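# Stack the black plate onto the white plate

## Task

Place the black plate on top of the white plate so that no part of it sticks out past the white plate's rim. It must stay there on its own, not because the robot holds it. Then release it and move the tool away.

## Robot and tools

Robot: two arms, left_arm and right_arm. Each ends in a suction cup instead of fingers. The cup point is the center of the cup rim (29 mm across) when it touches nothing, and the cup faces along that point's own +z axis. From about 7 cm behind the rim the tool body and wrist camera stick out up to about 8 cm sideways, so leave clearance.

Frame: results report poses in one scene frame. Origin is on the table surface midway between the arms, +z is up, +x reaches out over the table, and left_arm sits on the +y side. The names left and right do not match image sides. Reported positions can be a bit off, more so at long reach.

execute_actions(actions): a list of actions run in sequence. Each action is a table of up to 15 rows; each row lasts one control step (1/30 s), and if fewer than 15 rows are given the last row is repeated to fill 15 steps. An empty list only fetches state and images. Each row is 14 numbers in [-1, 1], one flat list covering both arms: left dx, dy, dz, rx, ry, rz, left suction, then right dx, dy, dz, rx, ry, rz, right suction. The six motion numbers are an offset, not a pose: they describe the target relative to the cup point's measured pose at the start of that action (for the first action of a call, the pose in the latest result), expressed in the cup point's own axes. Every row refers to that same start pose, not to the row before. Scale: 1.0 equals 0.6 m for dx, dy, dz and 180 degrees for the rotation vector rx, ry, rz.

Suction number: 1 asks for full vacuum (about 55 kPa under ambient); smaller values ask for that fraction; 0.05 or less switches it off. It keeps its last setting, but a 0 you send is obeyed, so resend the current value for an arm you do not want to change.

move(target, speed, blocking): drives each cup point on a straight line toward its target. target is one 14-number row laid out as above; its motion parts are offsets from the pose shown in the most recent result, in the cup point's axes, same scale. speed is the top path speed in m/s, 0.002 to 0.5, default 0.25; rotation is capped at twice that in rad/s. Paths take 0.5 to 10 s and finish together; anything longer is cut off at 10 s. Suction values are applied at the start. The path does not avoid obstacles or the other arm, and the arm can lag, drift, or overshoot the speed, especially when stretched out. With blocking=false you get a result after 0.5 s while it continues; then use wait or stop before sending new rows or moves. The result adds a move: line with the ending (done, off_target, moving, held, fault), any limits (paced = target clipped; held = some steps blocked, after which the arm may jump fast) and each cup point's remaining distance.

wait(seconds): 0 to 10 s, arms keep their last command; returns early if a running move ends. stop(): brakes a running move; it needs stopping distance. zoom_image(camera, region): closer look at part of the latest image; camera is cam_high, cam_low, cam_left_wrist or cam_right_wrist; region [x0, y0, x1, y1] in pixels, at most 504x504. finished_scene(scene): ends the scene irreversibly once the goal holds; call it with the scene number.

Control details: each step the command is clipped to within 70 mm and 16 degrees of the current measured pose, then solved by damped inverse kinematics, favoring position over orientation. After an action the arm goes no further than its last clipped pose, so large motions need several actions. Hand target lines show where the controller is heading. A pose unreachable line means the clearance check altered or blocked that arm's command. To keep an arm still, send the offset back to where it should be in the first call of a reply, then zeros.

Picking up: switch suction on and press the rim flat onto a smooth face of the plate so it seals all round; holes, seams or the plate edge under the rim leak. suction_measured shows the vacuum reached (near 0 = no seal; at best about 0.15 below the command, dipping up to 0.04 while the pump idles). part_present reads 1 at 0.50 or more and back to 0 under 0.45. Under vacuum the cup compresses, so the held object sits up to about 10 mm nearer the tool. To release, set the plate down on its support, then turn suction off, and raise at least 15 mm before it is truly free. A cup sealed on the table pins the tool; cut suction to free it.

Result lines: the state line gives left_arm and right_arm positions (m) and quaternions (wxyz); Flange force is the estimated outside force on the tool, noisy and including held weight, sometimes no reading; MOTOR HOT warns of overheating, and an OVER-TEMPERATURE FAULT brakes that arm until cooled.

Avoid: pressing into firm surfaces, since the arms are stiff and even a small overshoot past contact can trip a fault; faster moves and targets deeper past contact hit harder. A joint torque at its load limit (140 N m for waist, shoulder, elbow; 35.2 N m for the three wrist joints) or 150 N outside force halts that arm for 10 s and drops the rest of the call. Do not let the arms collide or push on each other. Do not drop, slam or knock anything, and never let anything leave the table. Loose objects can occasionally be nudged by outside pushes, so check the final state. Smooth, quick, low-effort motion is preferred.

Each tool is called after "Call:" as name(argument=value, ...) on one line, values as JSON.

## Session

Call:
execute_actions(actions=[])

Scene clock: 0.00 s.
left_arm: end_effector_position=(+0.4706, +0.4049, +0.3398) suction_measured=0.00 part_present=0 end_effector_quat_wxyz=(-0.000, -0.213, +0.977, -0.001) | right_arm: end_effector_position=(+0.5025, -0.5125, +0.3407) suction_measured=0.00 part_present=0 end_effector_quat_wxyz=(+0.002, +0.257, +0.967, +0.000)
Joint positions: left_arm=[ 0.266  0.133  0.192  0.003 -1.631  0.262] | right_arm=[ 0.264  0.132  0.194  0.002 -1.629 -0.79 ]
Joint velocities: left_arm=[-0.     0.     0.001 -0.     0.    -0.001] | right_arm=[-0.001 -0.001  0.     0.     0.001 -0.   ]
Flange force (N, the push that the arm receives, along the end effector's own x y z axes): no reading
Hand target (left_arm): +0.471, +0.405, +0.340; -0.000, -0.213, +0.977, -0.001
Hand target (right_arm): +0.503, -0.513, +0.341; +0.002, +0.257, +0.967, +0.000

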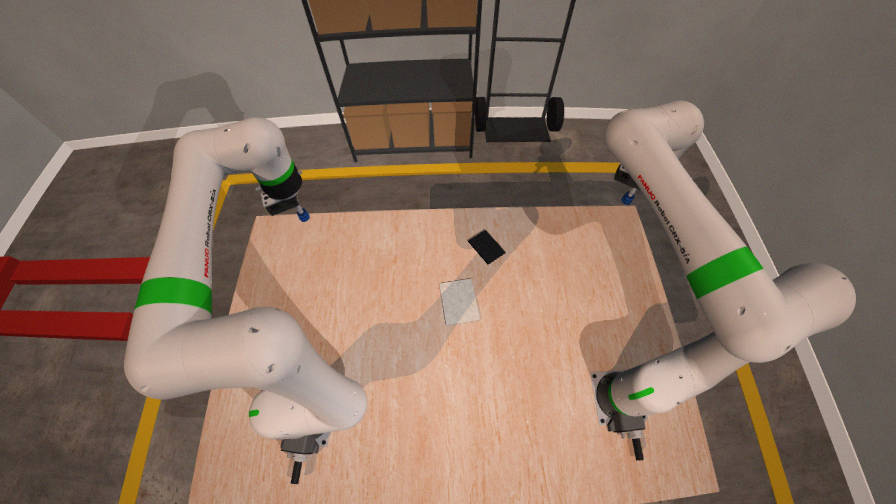

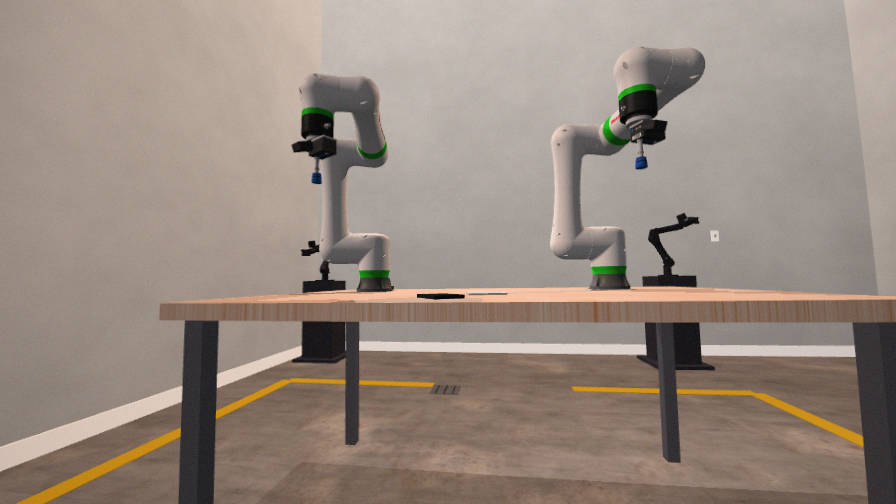

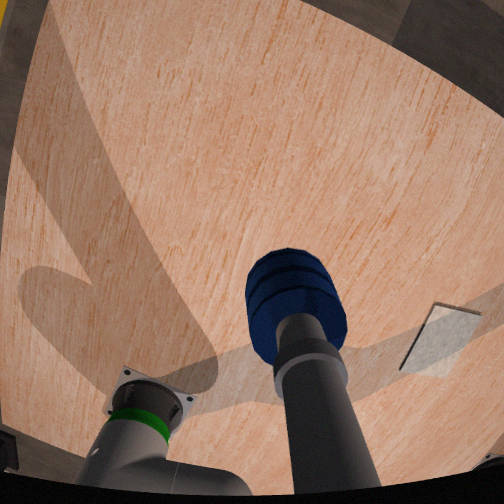

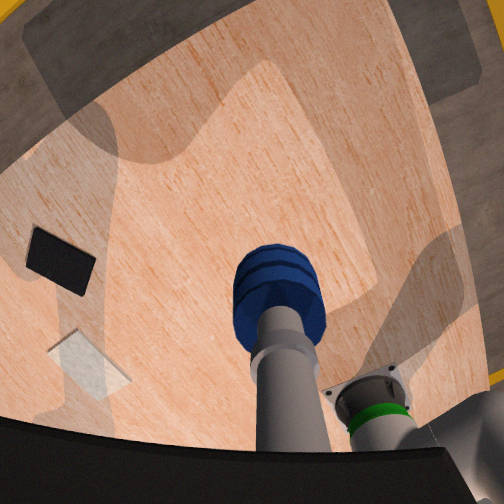

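Call:
zoom_image(camera="cam_high", region=[400, 200, 560, 340])

Call:
zoom_image(camera="cam_low", region=[390, 270, 530, 320])

Call:
zoom_image(camera="cam_right_wrist", region=[0, 200, 200, 420])

Region (400, 200, 560, 340) of cam_high's 896x504 image, scaled by 3.150, with more detail than that image has; it fills the top 441 rows of this view, and the rest is white.

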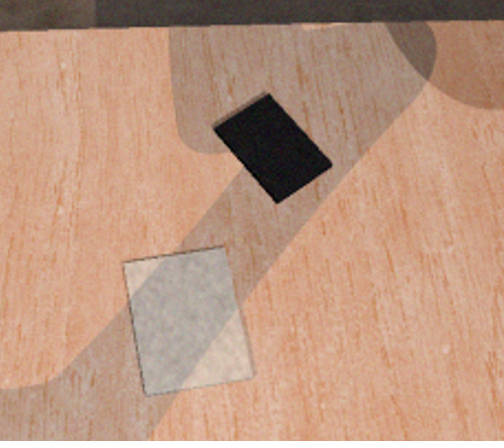

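Region (390, 270, 530, 320) of cam_low's 896x504 image, scaled by 3.600, with more detail than that image has; it fills the top 180 rows of this view, and the rest is white.

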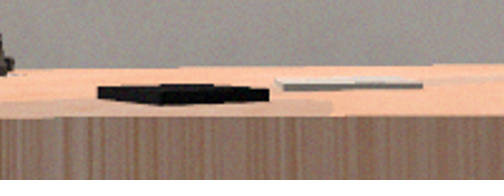

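Region (0, 200, 200, 420) of cam_right_wrist's 504x504 image, scaled by 2.291, with more detail than that image has; it fills the left 458 columns of this view, and the rest is white.

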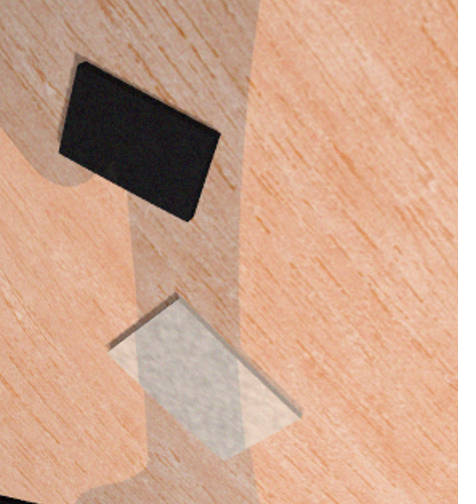

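Call:
move(target=[0,0,0,0,0,0,0, 0.237,0.576,0.38,0,0,0.145,0], speed=0.35)

Scene clock: 64.20 s.
left_arm: end_effector_position=(+0.4706, +0.4049, +0.3398) suction_measured=0.00 part_present=0 end_effector_quat_wxyz=(-0.000, -0.213, +0.977, -0.001) | right_arm: end_effector_position=(+0.5492, -0.1408, +0.1125) suction_measured=0.00 part_present=0 end_effector_quat_wxyz=(+0.001, +0.468, +0.884, +0.001)
Joint positions: left_arm=[ 0.266  0.133  0.192  0.003 -1.631  0.262] | right_arm=[ 0.791  0.625  0.323  0.002 -1.265 -1.773]
Joint velocities: left_arm=[ 0.     0.     0.     0.    -0.001  0.001] | right_arm=[-0.001  0.001  0.    -0.    -0.001  0.   ]
Flange force (N, the push that the arm receives, along the end effector's own x y z axes): left_arm=[-0.8 -0.8 -1.8] | right_arm=[-4.3 5.5 2.5]
Hand target (left_arm): +0.471, +0.405, +0.340; -0.000, -0.213, +0.977, -0.001
Hand target (right_arm): +0.549, -0.141, +0.112; +0.001, +0.468, +0.884, +0.001
Off the commanded pose (left_arm): 0.000 m, 0 deg.
Off the commanded pose (right_arm): 0.003 m, 0 deg.
move: done

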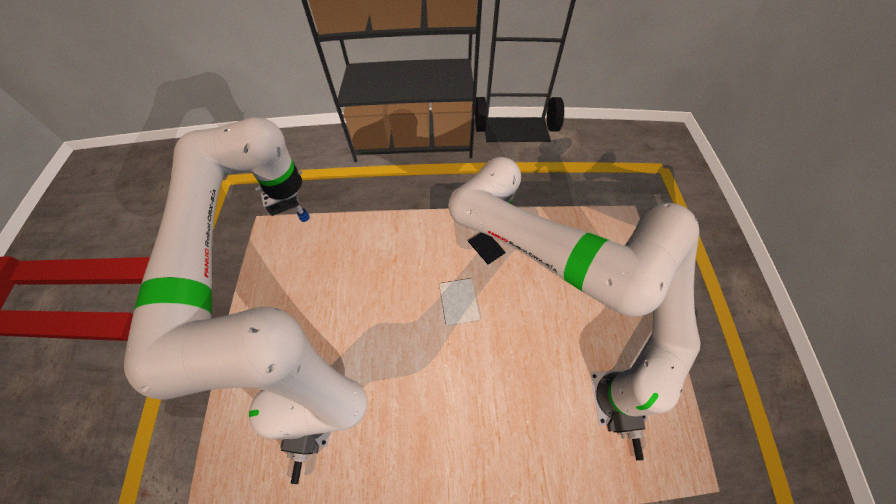

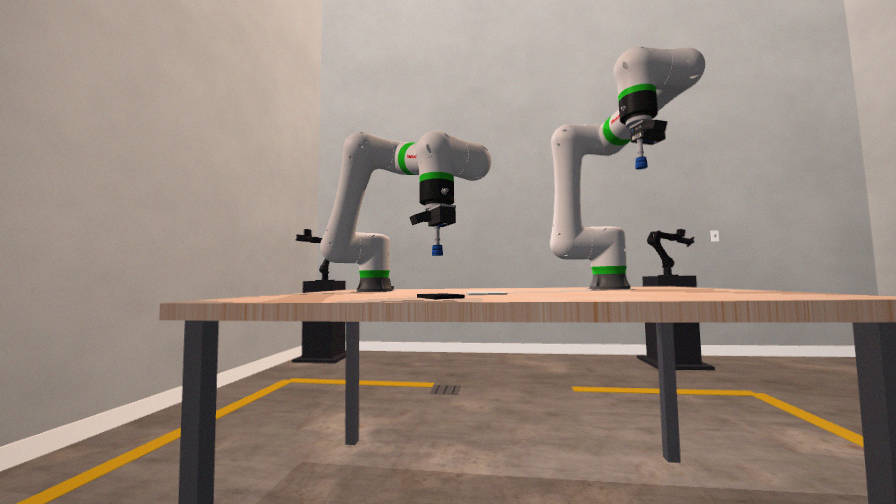

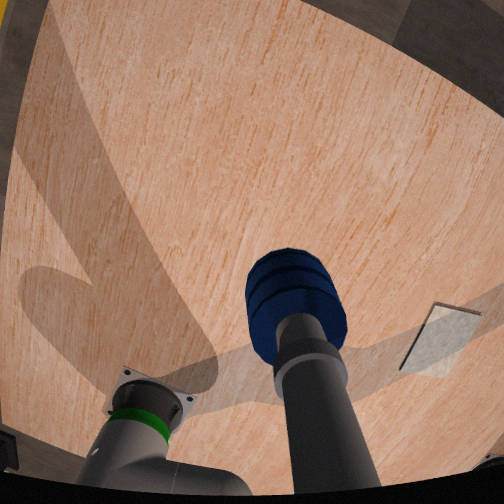

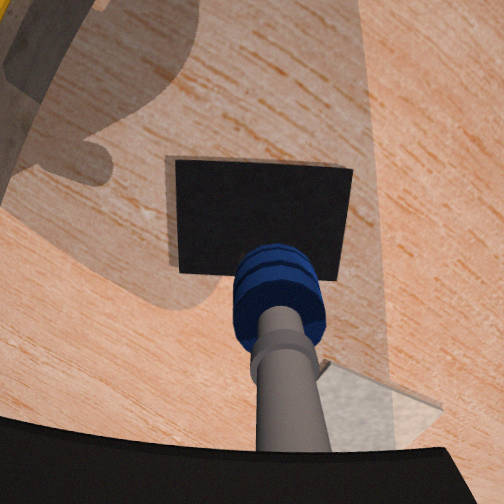

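Call:
move(target=[0,0,0,0,0,0,0, 0.012,0.008,0.125,0,0,0.005,0], speed=0.2)

Call:
zoom_image(camera="cam_low", region=[390, 250, 530, 320])

Scene clock: 72.40 s.
left_arm: end_effector_position=(+0.4706, +0.4049, +0.3398) suction_measured=0.00 part_present=0 end_effector_quat_wxyz=(-0.000, -0.213, +0.977, -0.001) | right_arm: end_effector_position=(+0.5489, -0.1322, +0.0373) suction_measured=0.00 part_present=0 end_effector_quat_wxyz=(+0.001, +0.475, +0.880, +0.001)
Joint positions: left_arm=[ 0.266  0.133  0.192  0.003 -1.631  0.262] | right_arm=[ 0.801  0.706  0.268  0.002 -1.129 -1.798]
Joint velocities: left_arm=[ 0.001  0.    -0.     0.    -0.     0.001] | right_arm=[ 0.001  0.     0.    -0.     0.    -0.001]
Flange force (N, the push that the arm receives, along the end effector's own x y z axes): left_arm=[0.0 0.9 -1.1] | right_arm=[-2.6 2.0 2.3]
Hand target (left_arm): +0.471, +0.405, +0.340; -0.000, -0.213, +0.977, -0.001
Hand target (right_arm): +0.549, -0.132, +0.037; +0.001, +0.475, +0.880, +0.002
Off the commanded pose (left_arm): 0.000 m, 0 deg.
Off the commanded pose (right_arm): 0.000 m, 0 deg.
move: done

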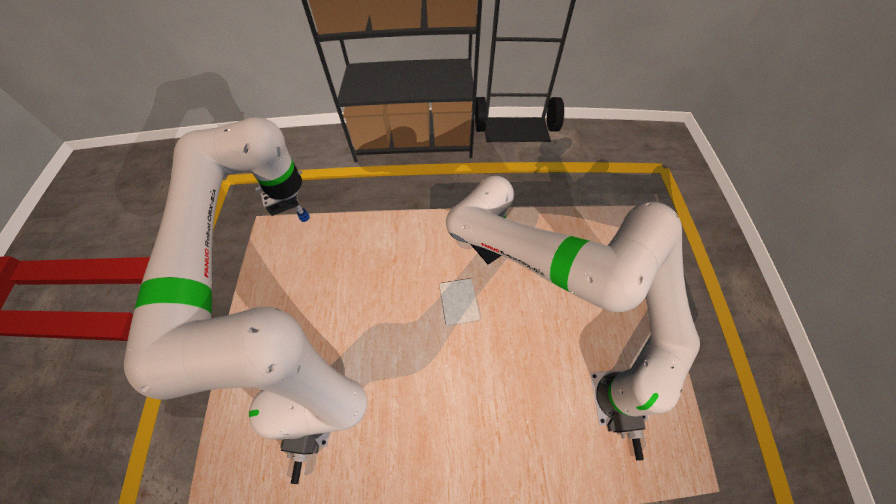

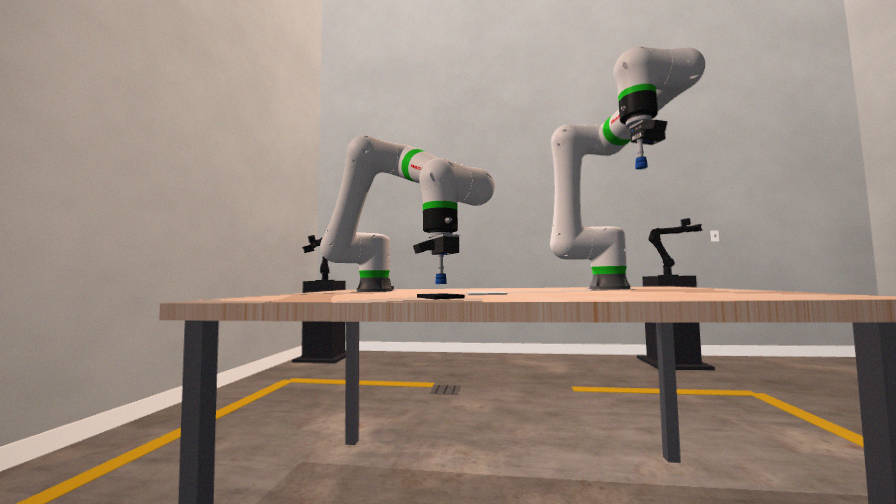

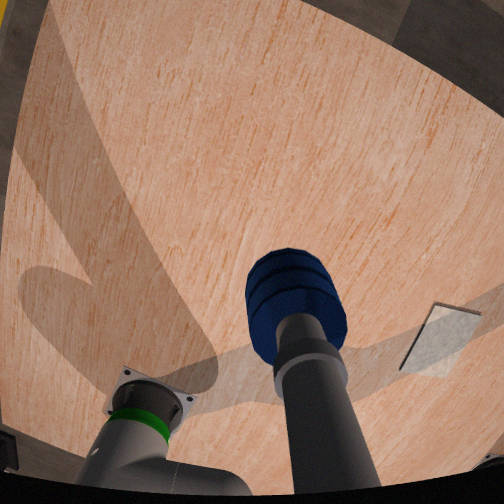

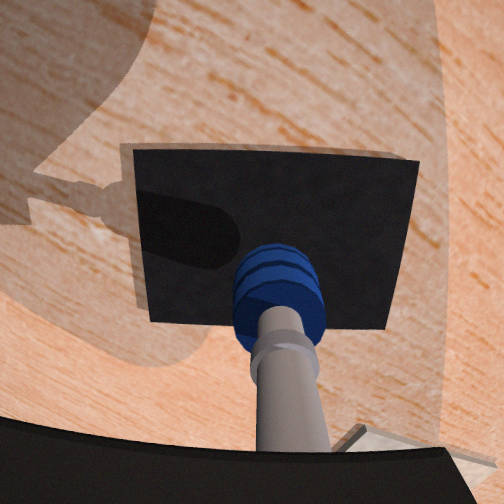

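Region (390, 250, 530, 320) of cam_low's 896x504 image, scaled by 3.600, with more detail than that image has.

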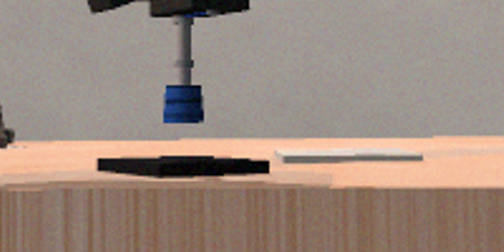

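Call:
move(target=[0,0,0,0,0,0,0, 0,0,0.05,0,0,0,1], speed=0.04)

Scene clock: 78.13 s.
left_arm: end_effector_position=(+0.4706, +0.4049, +0.3398) suction_measured=0.00 part_present=0 end_effector_quat_wxyz=(-0.000, -0.213, +0.977, -0.001) | right_arm: end_effector_position=(+0.5489, -0.1321, +0.0073) suction_measured=0.39 part_present=0 end_effector_quat_wxyz=(+0.001, +0.475, +0.880, +0.001)
Joint positions: left_arm=[ 0.266  0.133  0.192  0.003 -1.631  0.262] | right_arm=[ 0.801  0.74   0.247  0.002 -1.075 -1.798]
Joint velocities: left_arm=[ 0.     0.    -0.    -0.    -0.001  0.001] | right_arm=[-0.     0.001 -0.     0.    -0.    -0.   ]
Flange force (N, the push that the arm receives, along the end effector's own x y z axes): left_arm=[-0.6 0.1 -1.6] | right_arm=[-2.5 2.1 2.0]
Hand target (left_arm): +0.471, +0.405, +0.340; -0.000, -0.213, +0.977, -0.001
Hand target (right_arm): +0.549, -0.132, +0.007; +0.001, +0.475, +0.880, +0.001
Off the commanded pose (left_arm): 0.000 m, 0 deg.
Off the commanded pose (right_arm): 0.000 m, 0 deg.
move: done

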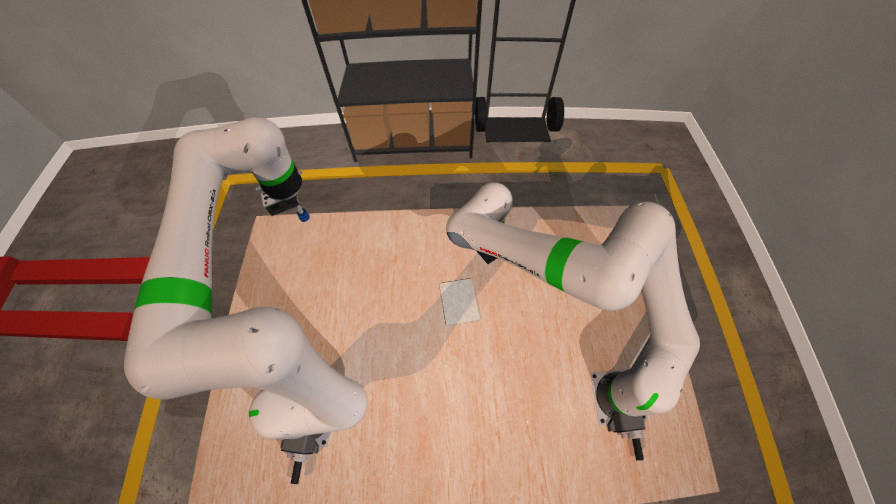

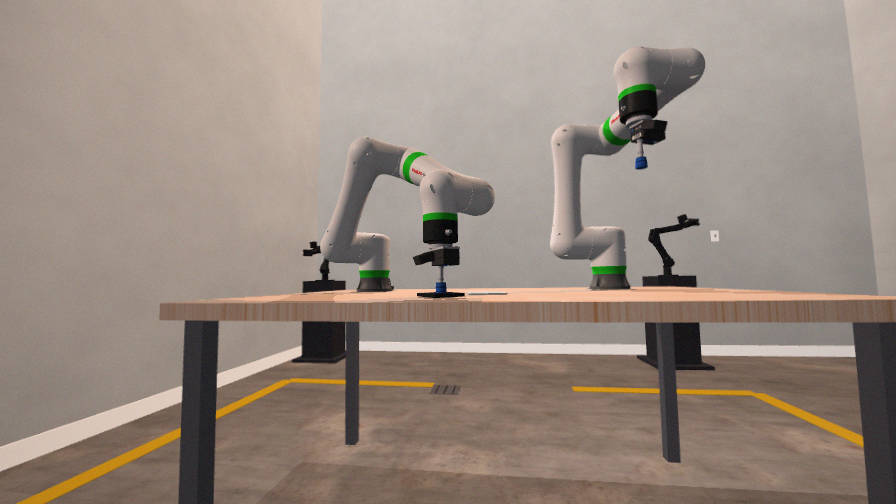

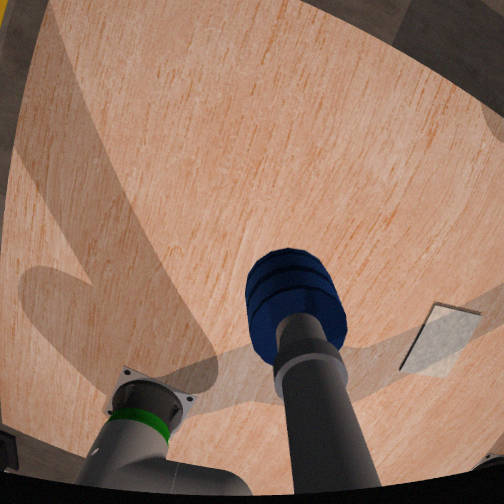

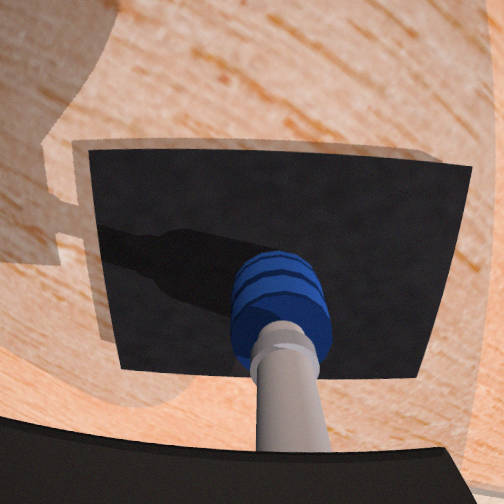

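Call:
execute_actions(actions=[])

Call:
zoom_image(camera="cam_low", region=[390, 250, 530, 320])

Scene clock: 81.03 s.
left_arm: end_effector_position=(+0.4706, +0.4049, +0.3398) suction_measured=0.00 part_present=0 end_effector_quat_wxyz=(-0.000, -0.213, +0.977, -0.001) | right_arm: end_effector_position=(+0.5489, -0.1321, +0.0073) suction_measured=0.98 part_present=1 end_effector_quat_wxyz=(+0.001, +0.475, +0.880, +0.001)
Joint positions: left_arm=[ 0.266  0.133  0.192  0.003 -1.631  0.262] | right_arm=[ 0.801  0.74   0.247  0.002 -1.075 -1.798]
Joint velocities: left_arm=[ 0.001  0.    -0.001 -0.    -0.001 -0.001] | right_arm=[-0.001 -0.     0.     0.    -0.001  0.001]
Flange force (N, the push that the arm receives, along the end effector's own x y z axes): left_arm=[-1.2 -1.0 -1.8] | right_arm=[-2.4 2.9 1.4]
Hand target (left_arm): +0.471, +0.405, +0.340; -0.000, -0.213, +0.977, -0.001
Hand target (right_arm): +0.549, -0.132, +0.007; +0.001, +0.475, +0.880, +0.001
Off the commanded pose (left_arm): 0.000 m, 0 deg.
Off the commanded pose (right_arm): 0.000 m, 0 deg.

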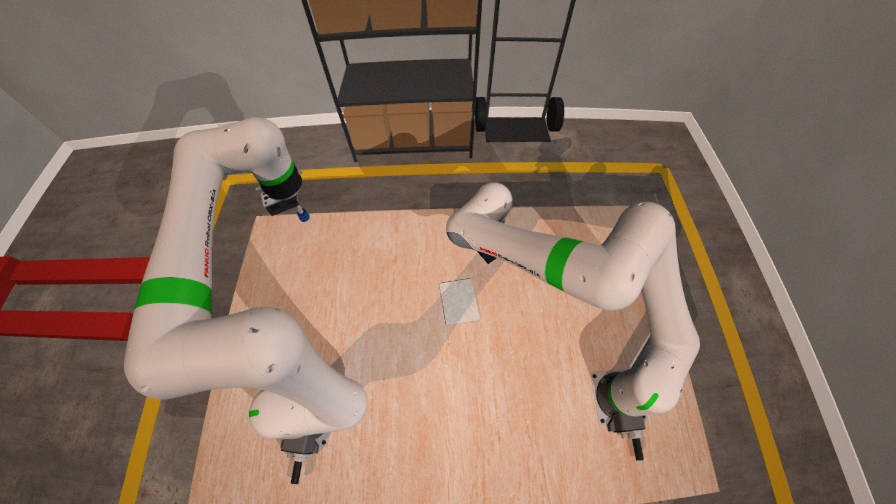

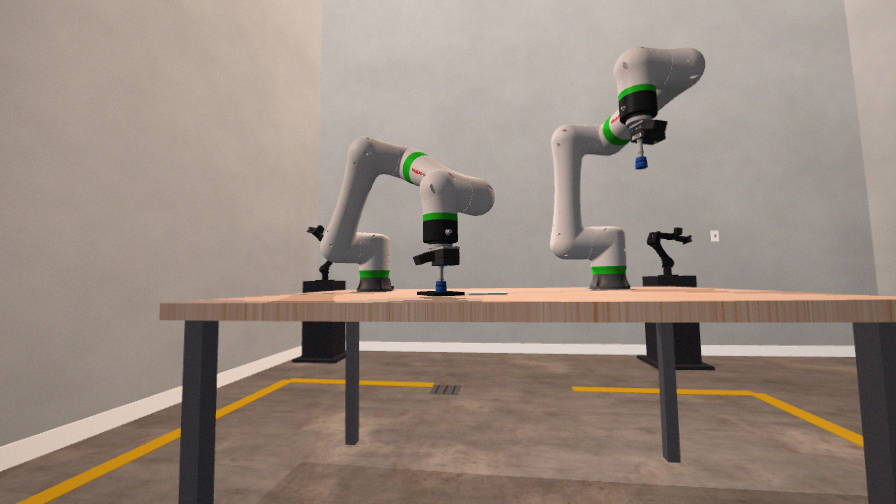

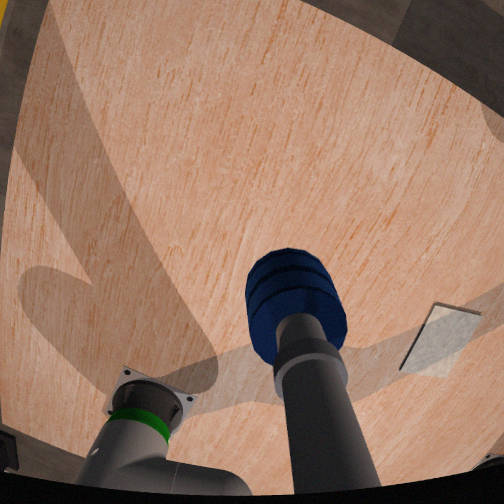

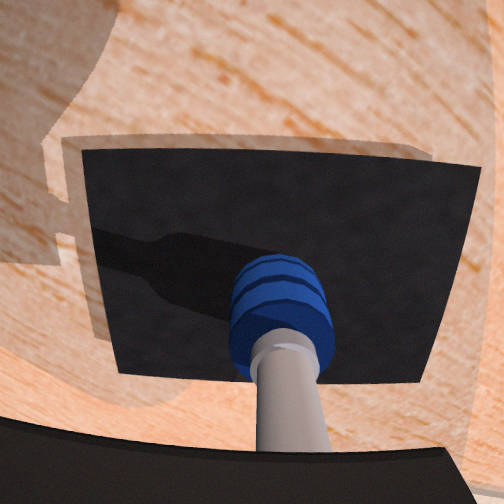

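Region (390, 250, 530, 320) of cam_low's 896x504 image, scaled by 3.600, with more detail than that image has.

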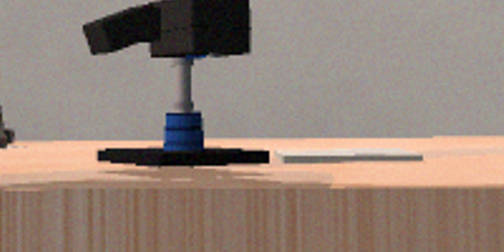

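Call:
move(target=[0,0,0,0,0,0,0, 0.342,-0.19,-0.047,0,0,0.142,1], speed=0.22)

Call:
zoom_image(camera="cam_low", region=[420, 250, 560, 320])

Scene clock: 95.13 s.
left_arm: end_effector_position=(+0.4706, +0.4049, +0.3398) suction_measured=0.00 part_present=0 end_effector_quat_wxyz=(-0.000, -0.213, +0.977, -0.001) | right_arm: end_effector_position=(+0.3403, -0.0233, +0.0356) suction_measured=0.98 part_present=1 end_effector_quat_wxyz=(+0.000, +0.658, +0.753, +0.002)
Joint positions: left_arm=[ 0.266  0.133  0.192  0.003 -1.631  0.262] | right_arm=[ 1.181  0.551  0.01   0.002 -1.026 -2.624]
Joint velocities: left_arm=[ 0.    -0.     0.001 -0.    -0.     0.   ] | right_arm=[ 0.    -0.    -0.     0.    -0.001 -0.001]
Flange force (N, the push that the arm receives, along the end effector's own x y z axes): left_arm=[-1.0 -1.2 -2.5] | right_arm=[0.2 5.8 2.5]
Hand target (left_arm): +0.471, +0.405, +0.340; -0.000, -0.213, +0.977, -0.001
Hand target (right_arm): +0.340, -0.023, +0.036; +0.000, +0.658, +0.753, +0.002
Off the commanded pose (left_arm): 0.000 m, 0 deg.
Off the commanded pose (right_arm): 0.001 m, 0 deg.
move: done

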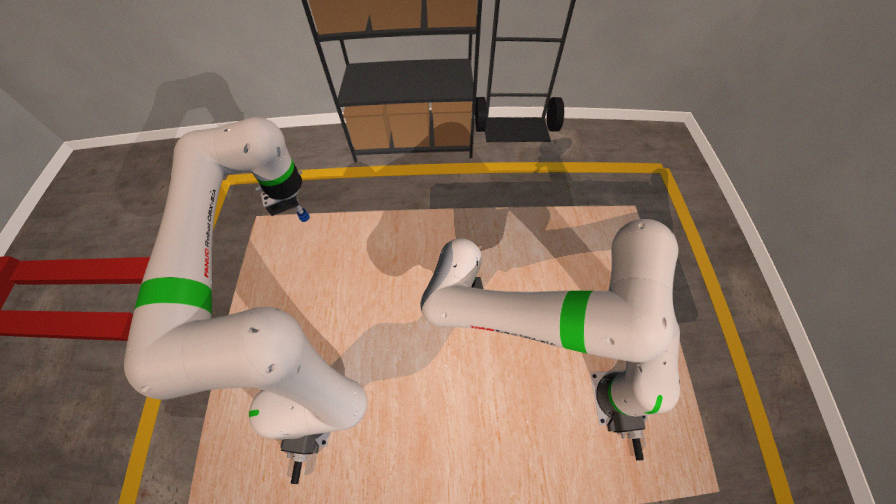

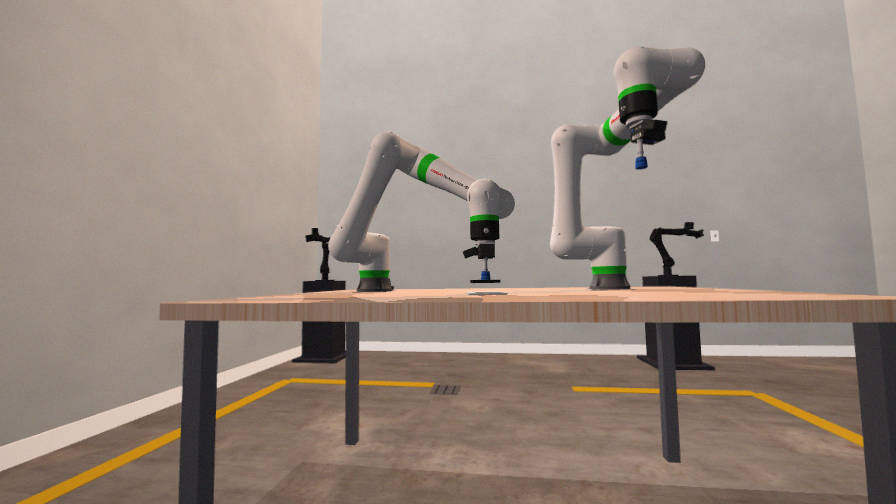

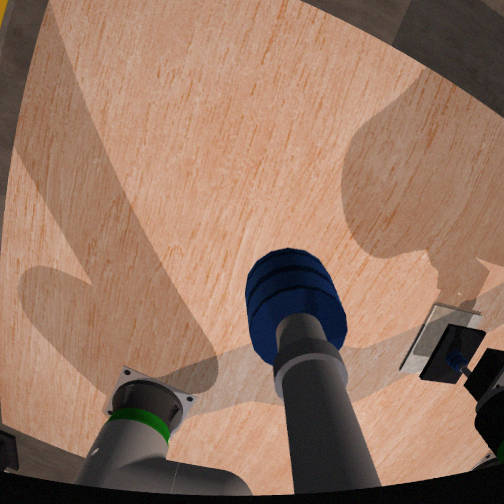

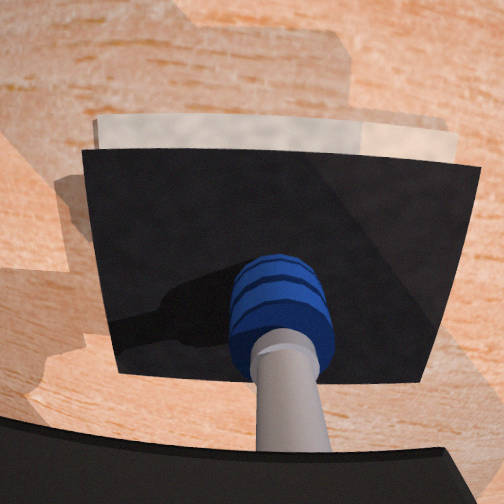

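Region (420, 250, 560, 320) of cam_low's 896x504 image, scaled by 3.600, with more detail than that image has.

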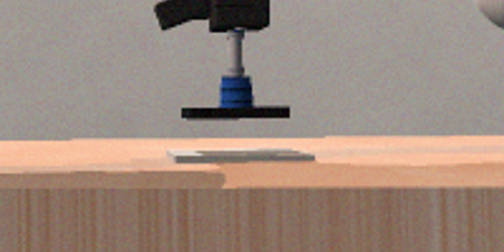

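Call:
move(target=[0,0,0,0,0,0,0, 0.003,0,0.044,0,0,0,1], speed=0.05)

Call:
zoom_image(camera="cam_low", region=[455, 270, 520, 305])

Scene clock: 105.40 s.
left_arm: end_effector_position=(+0.4706, +0.4049, +0.3398) suction_measured=0.00 part_present=0 end_effector_quat_wxyz=(-0.000, -0.213, +0.977, -0.001) | right_arm: end_effector_position=(+0.3401, -0.0215, +0.0092) suction_measured=0.98 part_present=1 end_effector_quat_wxyz=(+0.000, +0.658, +0.753, +0.002)
Joint positions: left_arm=[ 0.266  0.133  0.192  0.003 -1.631  0.262] | right_arm=[ 1.182  0.588 -0.003  0.002 -0.976 -2.626]
Joint velocities: left_arm=[-0.    -0.    -0.001 -0.    -0.    -0.002] | right_arm=[ 0.001  0.001 -0.     0.    -0.    -0.002]
Flange force (N, the push that the arm receives, along the end effector's own x y z axes): left_arm=[-0.5 -0.6 -1.0] | right_arm=[0.0 2.9 2.4]
Hand target (left_arm): +0.471, +0.405, +0.340; -0.000, -0.213, +0.977, -0.001
Hand target (right_arm): +0.340, -0.021, +0.009; +0.000, +0.658, +0.753, +0.002
Off the commanded pose (left_arm): 0.000 m, 0 deg.
Off the commanded pose (right_arm): 0.000 m, 0 deg.
move: done

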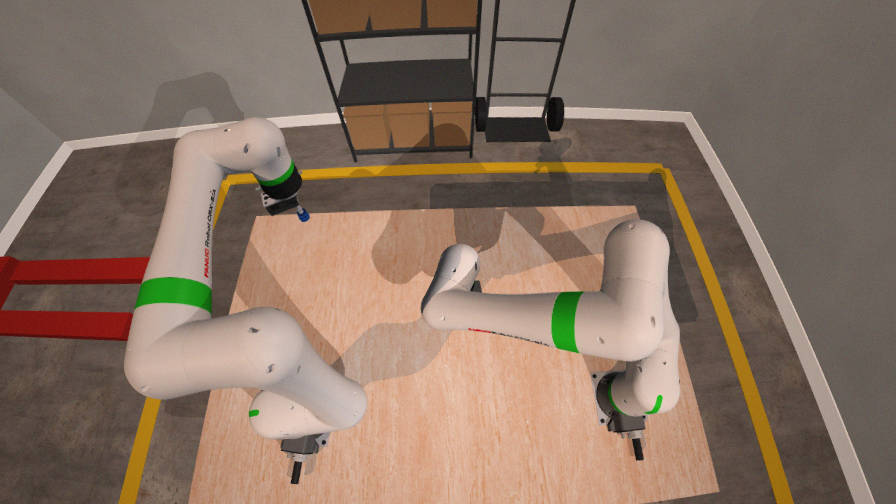

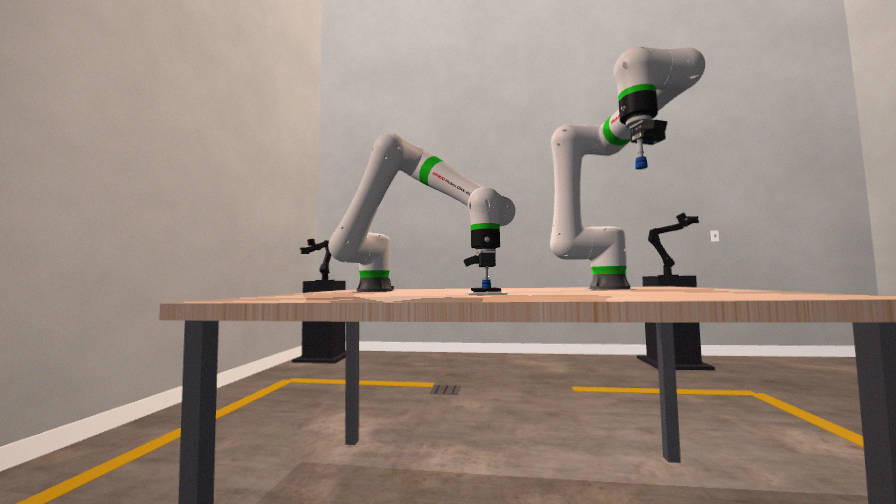

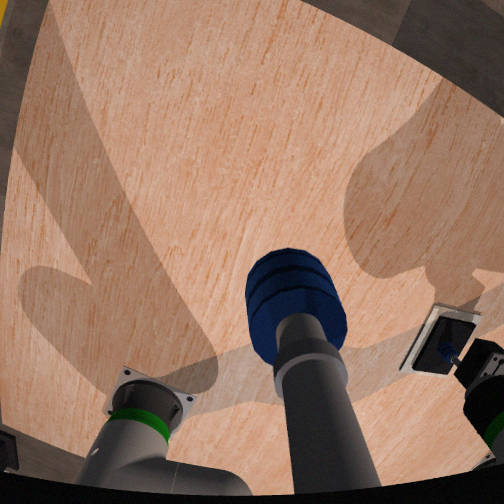

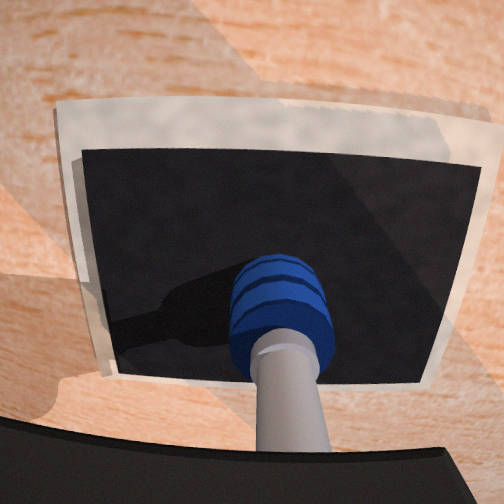

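Region (455, 270, 520, 305) of cam_low's 896x504 image, scaled by 7.754, with more detail than that image has; it fills the top 271 rows of this view, and the rest is white.

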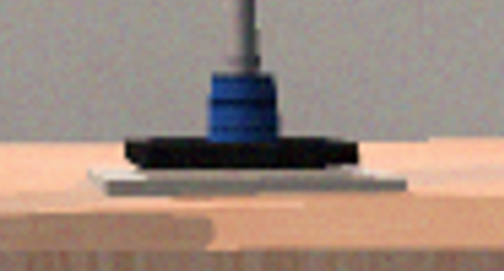

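Call:
move(target=[0,0,0,0,0,0,0, 0,0,0.006,0,0,0,1], speed=0.01)

Call:
zoom_image(camera="cam_low", region=[455, 270, 520, 305])

Scene clock: 116.73 s.
left_arm: end_effector_position=(+0.4706, +0.4049, +0.3398) suction_measured=0.00 part_present=0 end_effector_quat_wxyz=(-0.000, -0.213, +0.977, -0.001) | right_arm: end_effector_position=(+0.3401, -0.0215, +0.0056) suction_measured=0.98 part_present=1 end_effector_quat_wxyz=(+0.000, +0.658, +0.753, +0.002)
Joint positions: left_arm=[ 0.266  0.133  0.192  0.003 -1.631  0.262] | right_arm=[ 1.182  0.593 -0.005  0.002 -0.969 -2.626]
Joint velocities: left_arm=[-0.    -0.    -0.    -0.    -0.002 -0.002] | right_arm=[-0.     0.001 -0.     0.     0.001 -0.001]
Flange force (N, the push that the arm receives, along the end effector's own x y z axes): left_arm=[0.3 0.4 -1.1] | right_arm=[-5.7 -1.8 -11.9]
Hand target (left_arm): +0.471, +0.405, +0.340; -0.000, -0.213, +0.977, -0.001
Hand target (right_arm): +0.340, -0.021, +0.006; +0.000, +0.658, +0.753, +0.002
Off the commanded pose (left_arm): 0.000 m, 0 deg.
Off the commanded pose (right_arm): 0.000 m, 0 deg.
move: done

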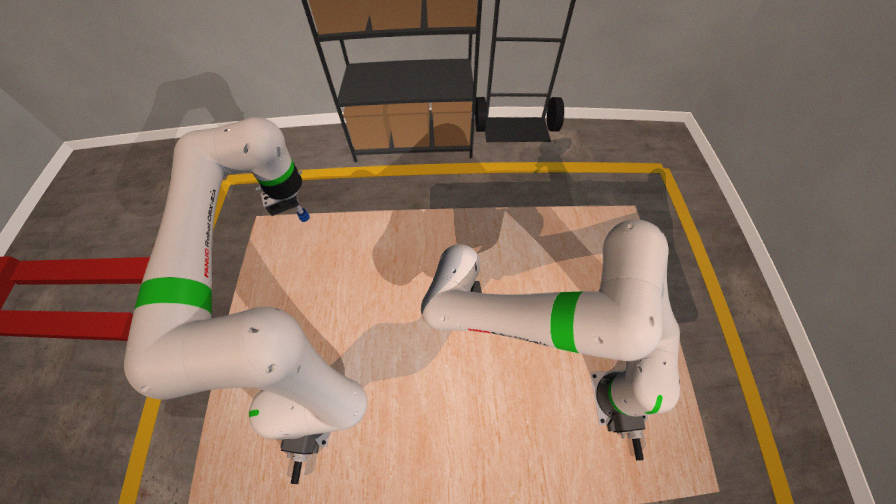

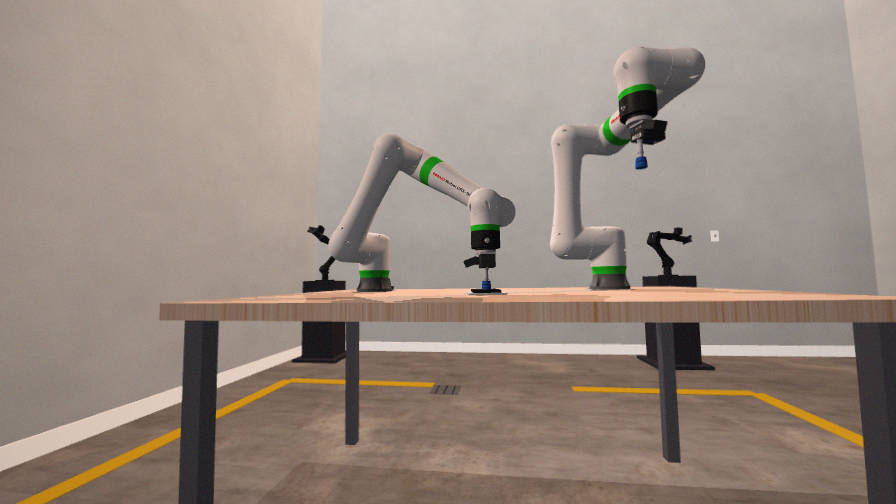

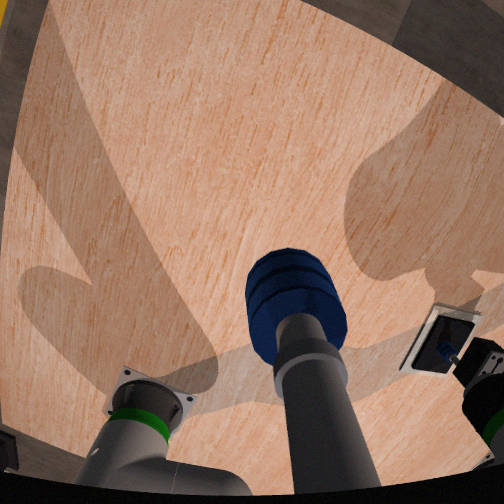

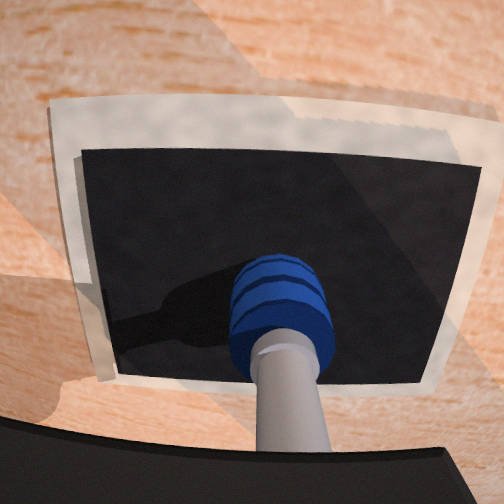

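Region (455, 270, 520, 305) of cam_low's 896x504 image, scaled by 7.754, with more detail than that image has; it fills the top 271 rows of this view, and the rest is white.

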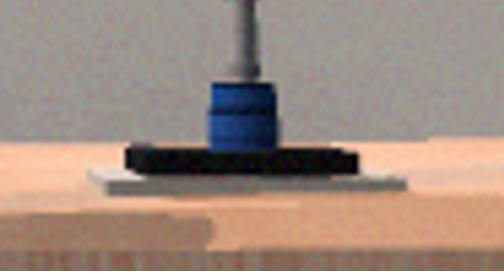

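Contact made. Releasing.

Call:
execute_actions(actions=[[[0,0,0,0,0,0,0, 0,0,0,0,0,0,0]]])

Scene clock: 121.17 s.
left_arm: end_effector_position=(+0.4706, +0.4049, +0.3398) suction_measured=0.00 part_present=0 end_effector_quat_wxyz=(-0.000, -0.213, +0.977, -0.001) | right_arm: end_effector_position=(+0.3401, -0.0215, +0.0056) suction_measured=0.00 part_present=0 end_effector_quat_wxyz=(+0.000, +0.658, +0.753, +0.002)
Joint positions: left_arm=[ 0.266  0.133  0.192  0.003 -1.631  0.262] | right_arm=[ 1.182  0.593 -0.005  0.002 -0.969 -2.626]
Joint velocities: left_arm=[ 0.    -0.     0.001 -0.    -0.001  0.001] | right_arm=[-0.001  0.     0.     0.    -0.001  0.001]
Flange force (N, the push that the arm receives, along the end effector's own x y z axes): left_arm=[0.4 -0.4 -1.0] | right_arm=[-2.3 0.5 -21.7]
Hand target (left_arm): +0.471, +0.405, +0.340; -0.000, -0.213, +0.977, -0.001
Hand target (right_arm): +0.340, -0.021, +0.006; +0.000, +0.658, +0.753, +0.002
Off the commanded pose (left_arm): 0.000 m, 0 deg.
Off the commanded pose (right_arm): 0.000 m, 0 deg.

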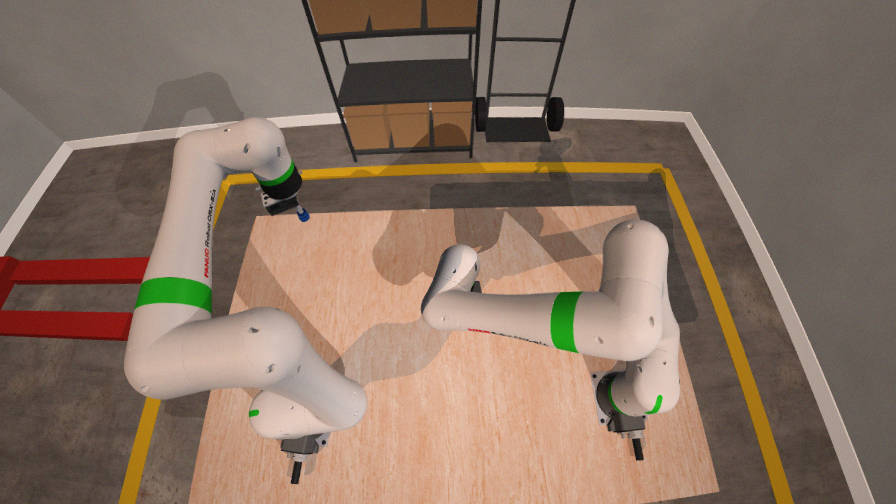

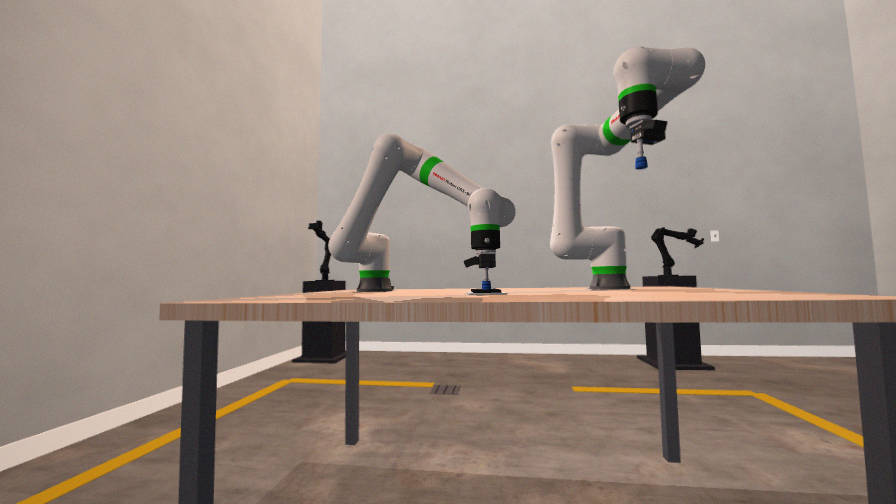

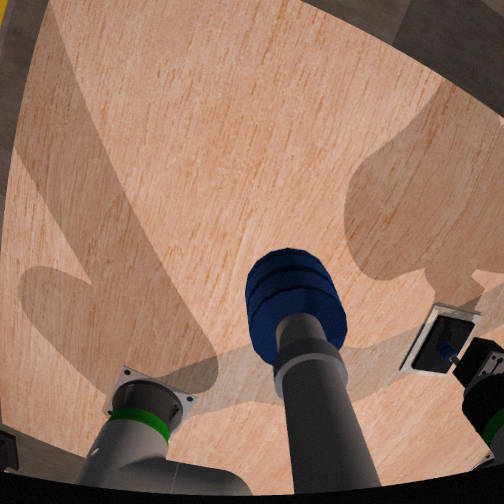

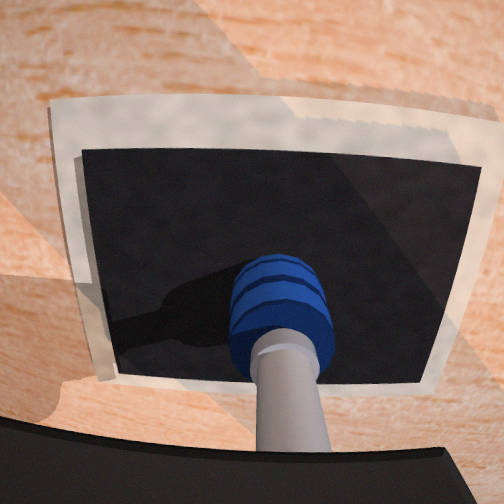

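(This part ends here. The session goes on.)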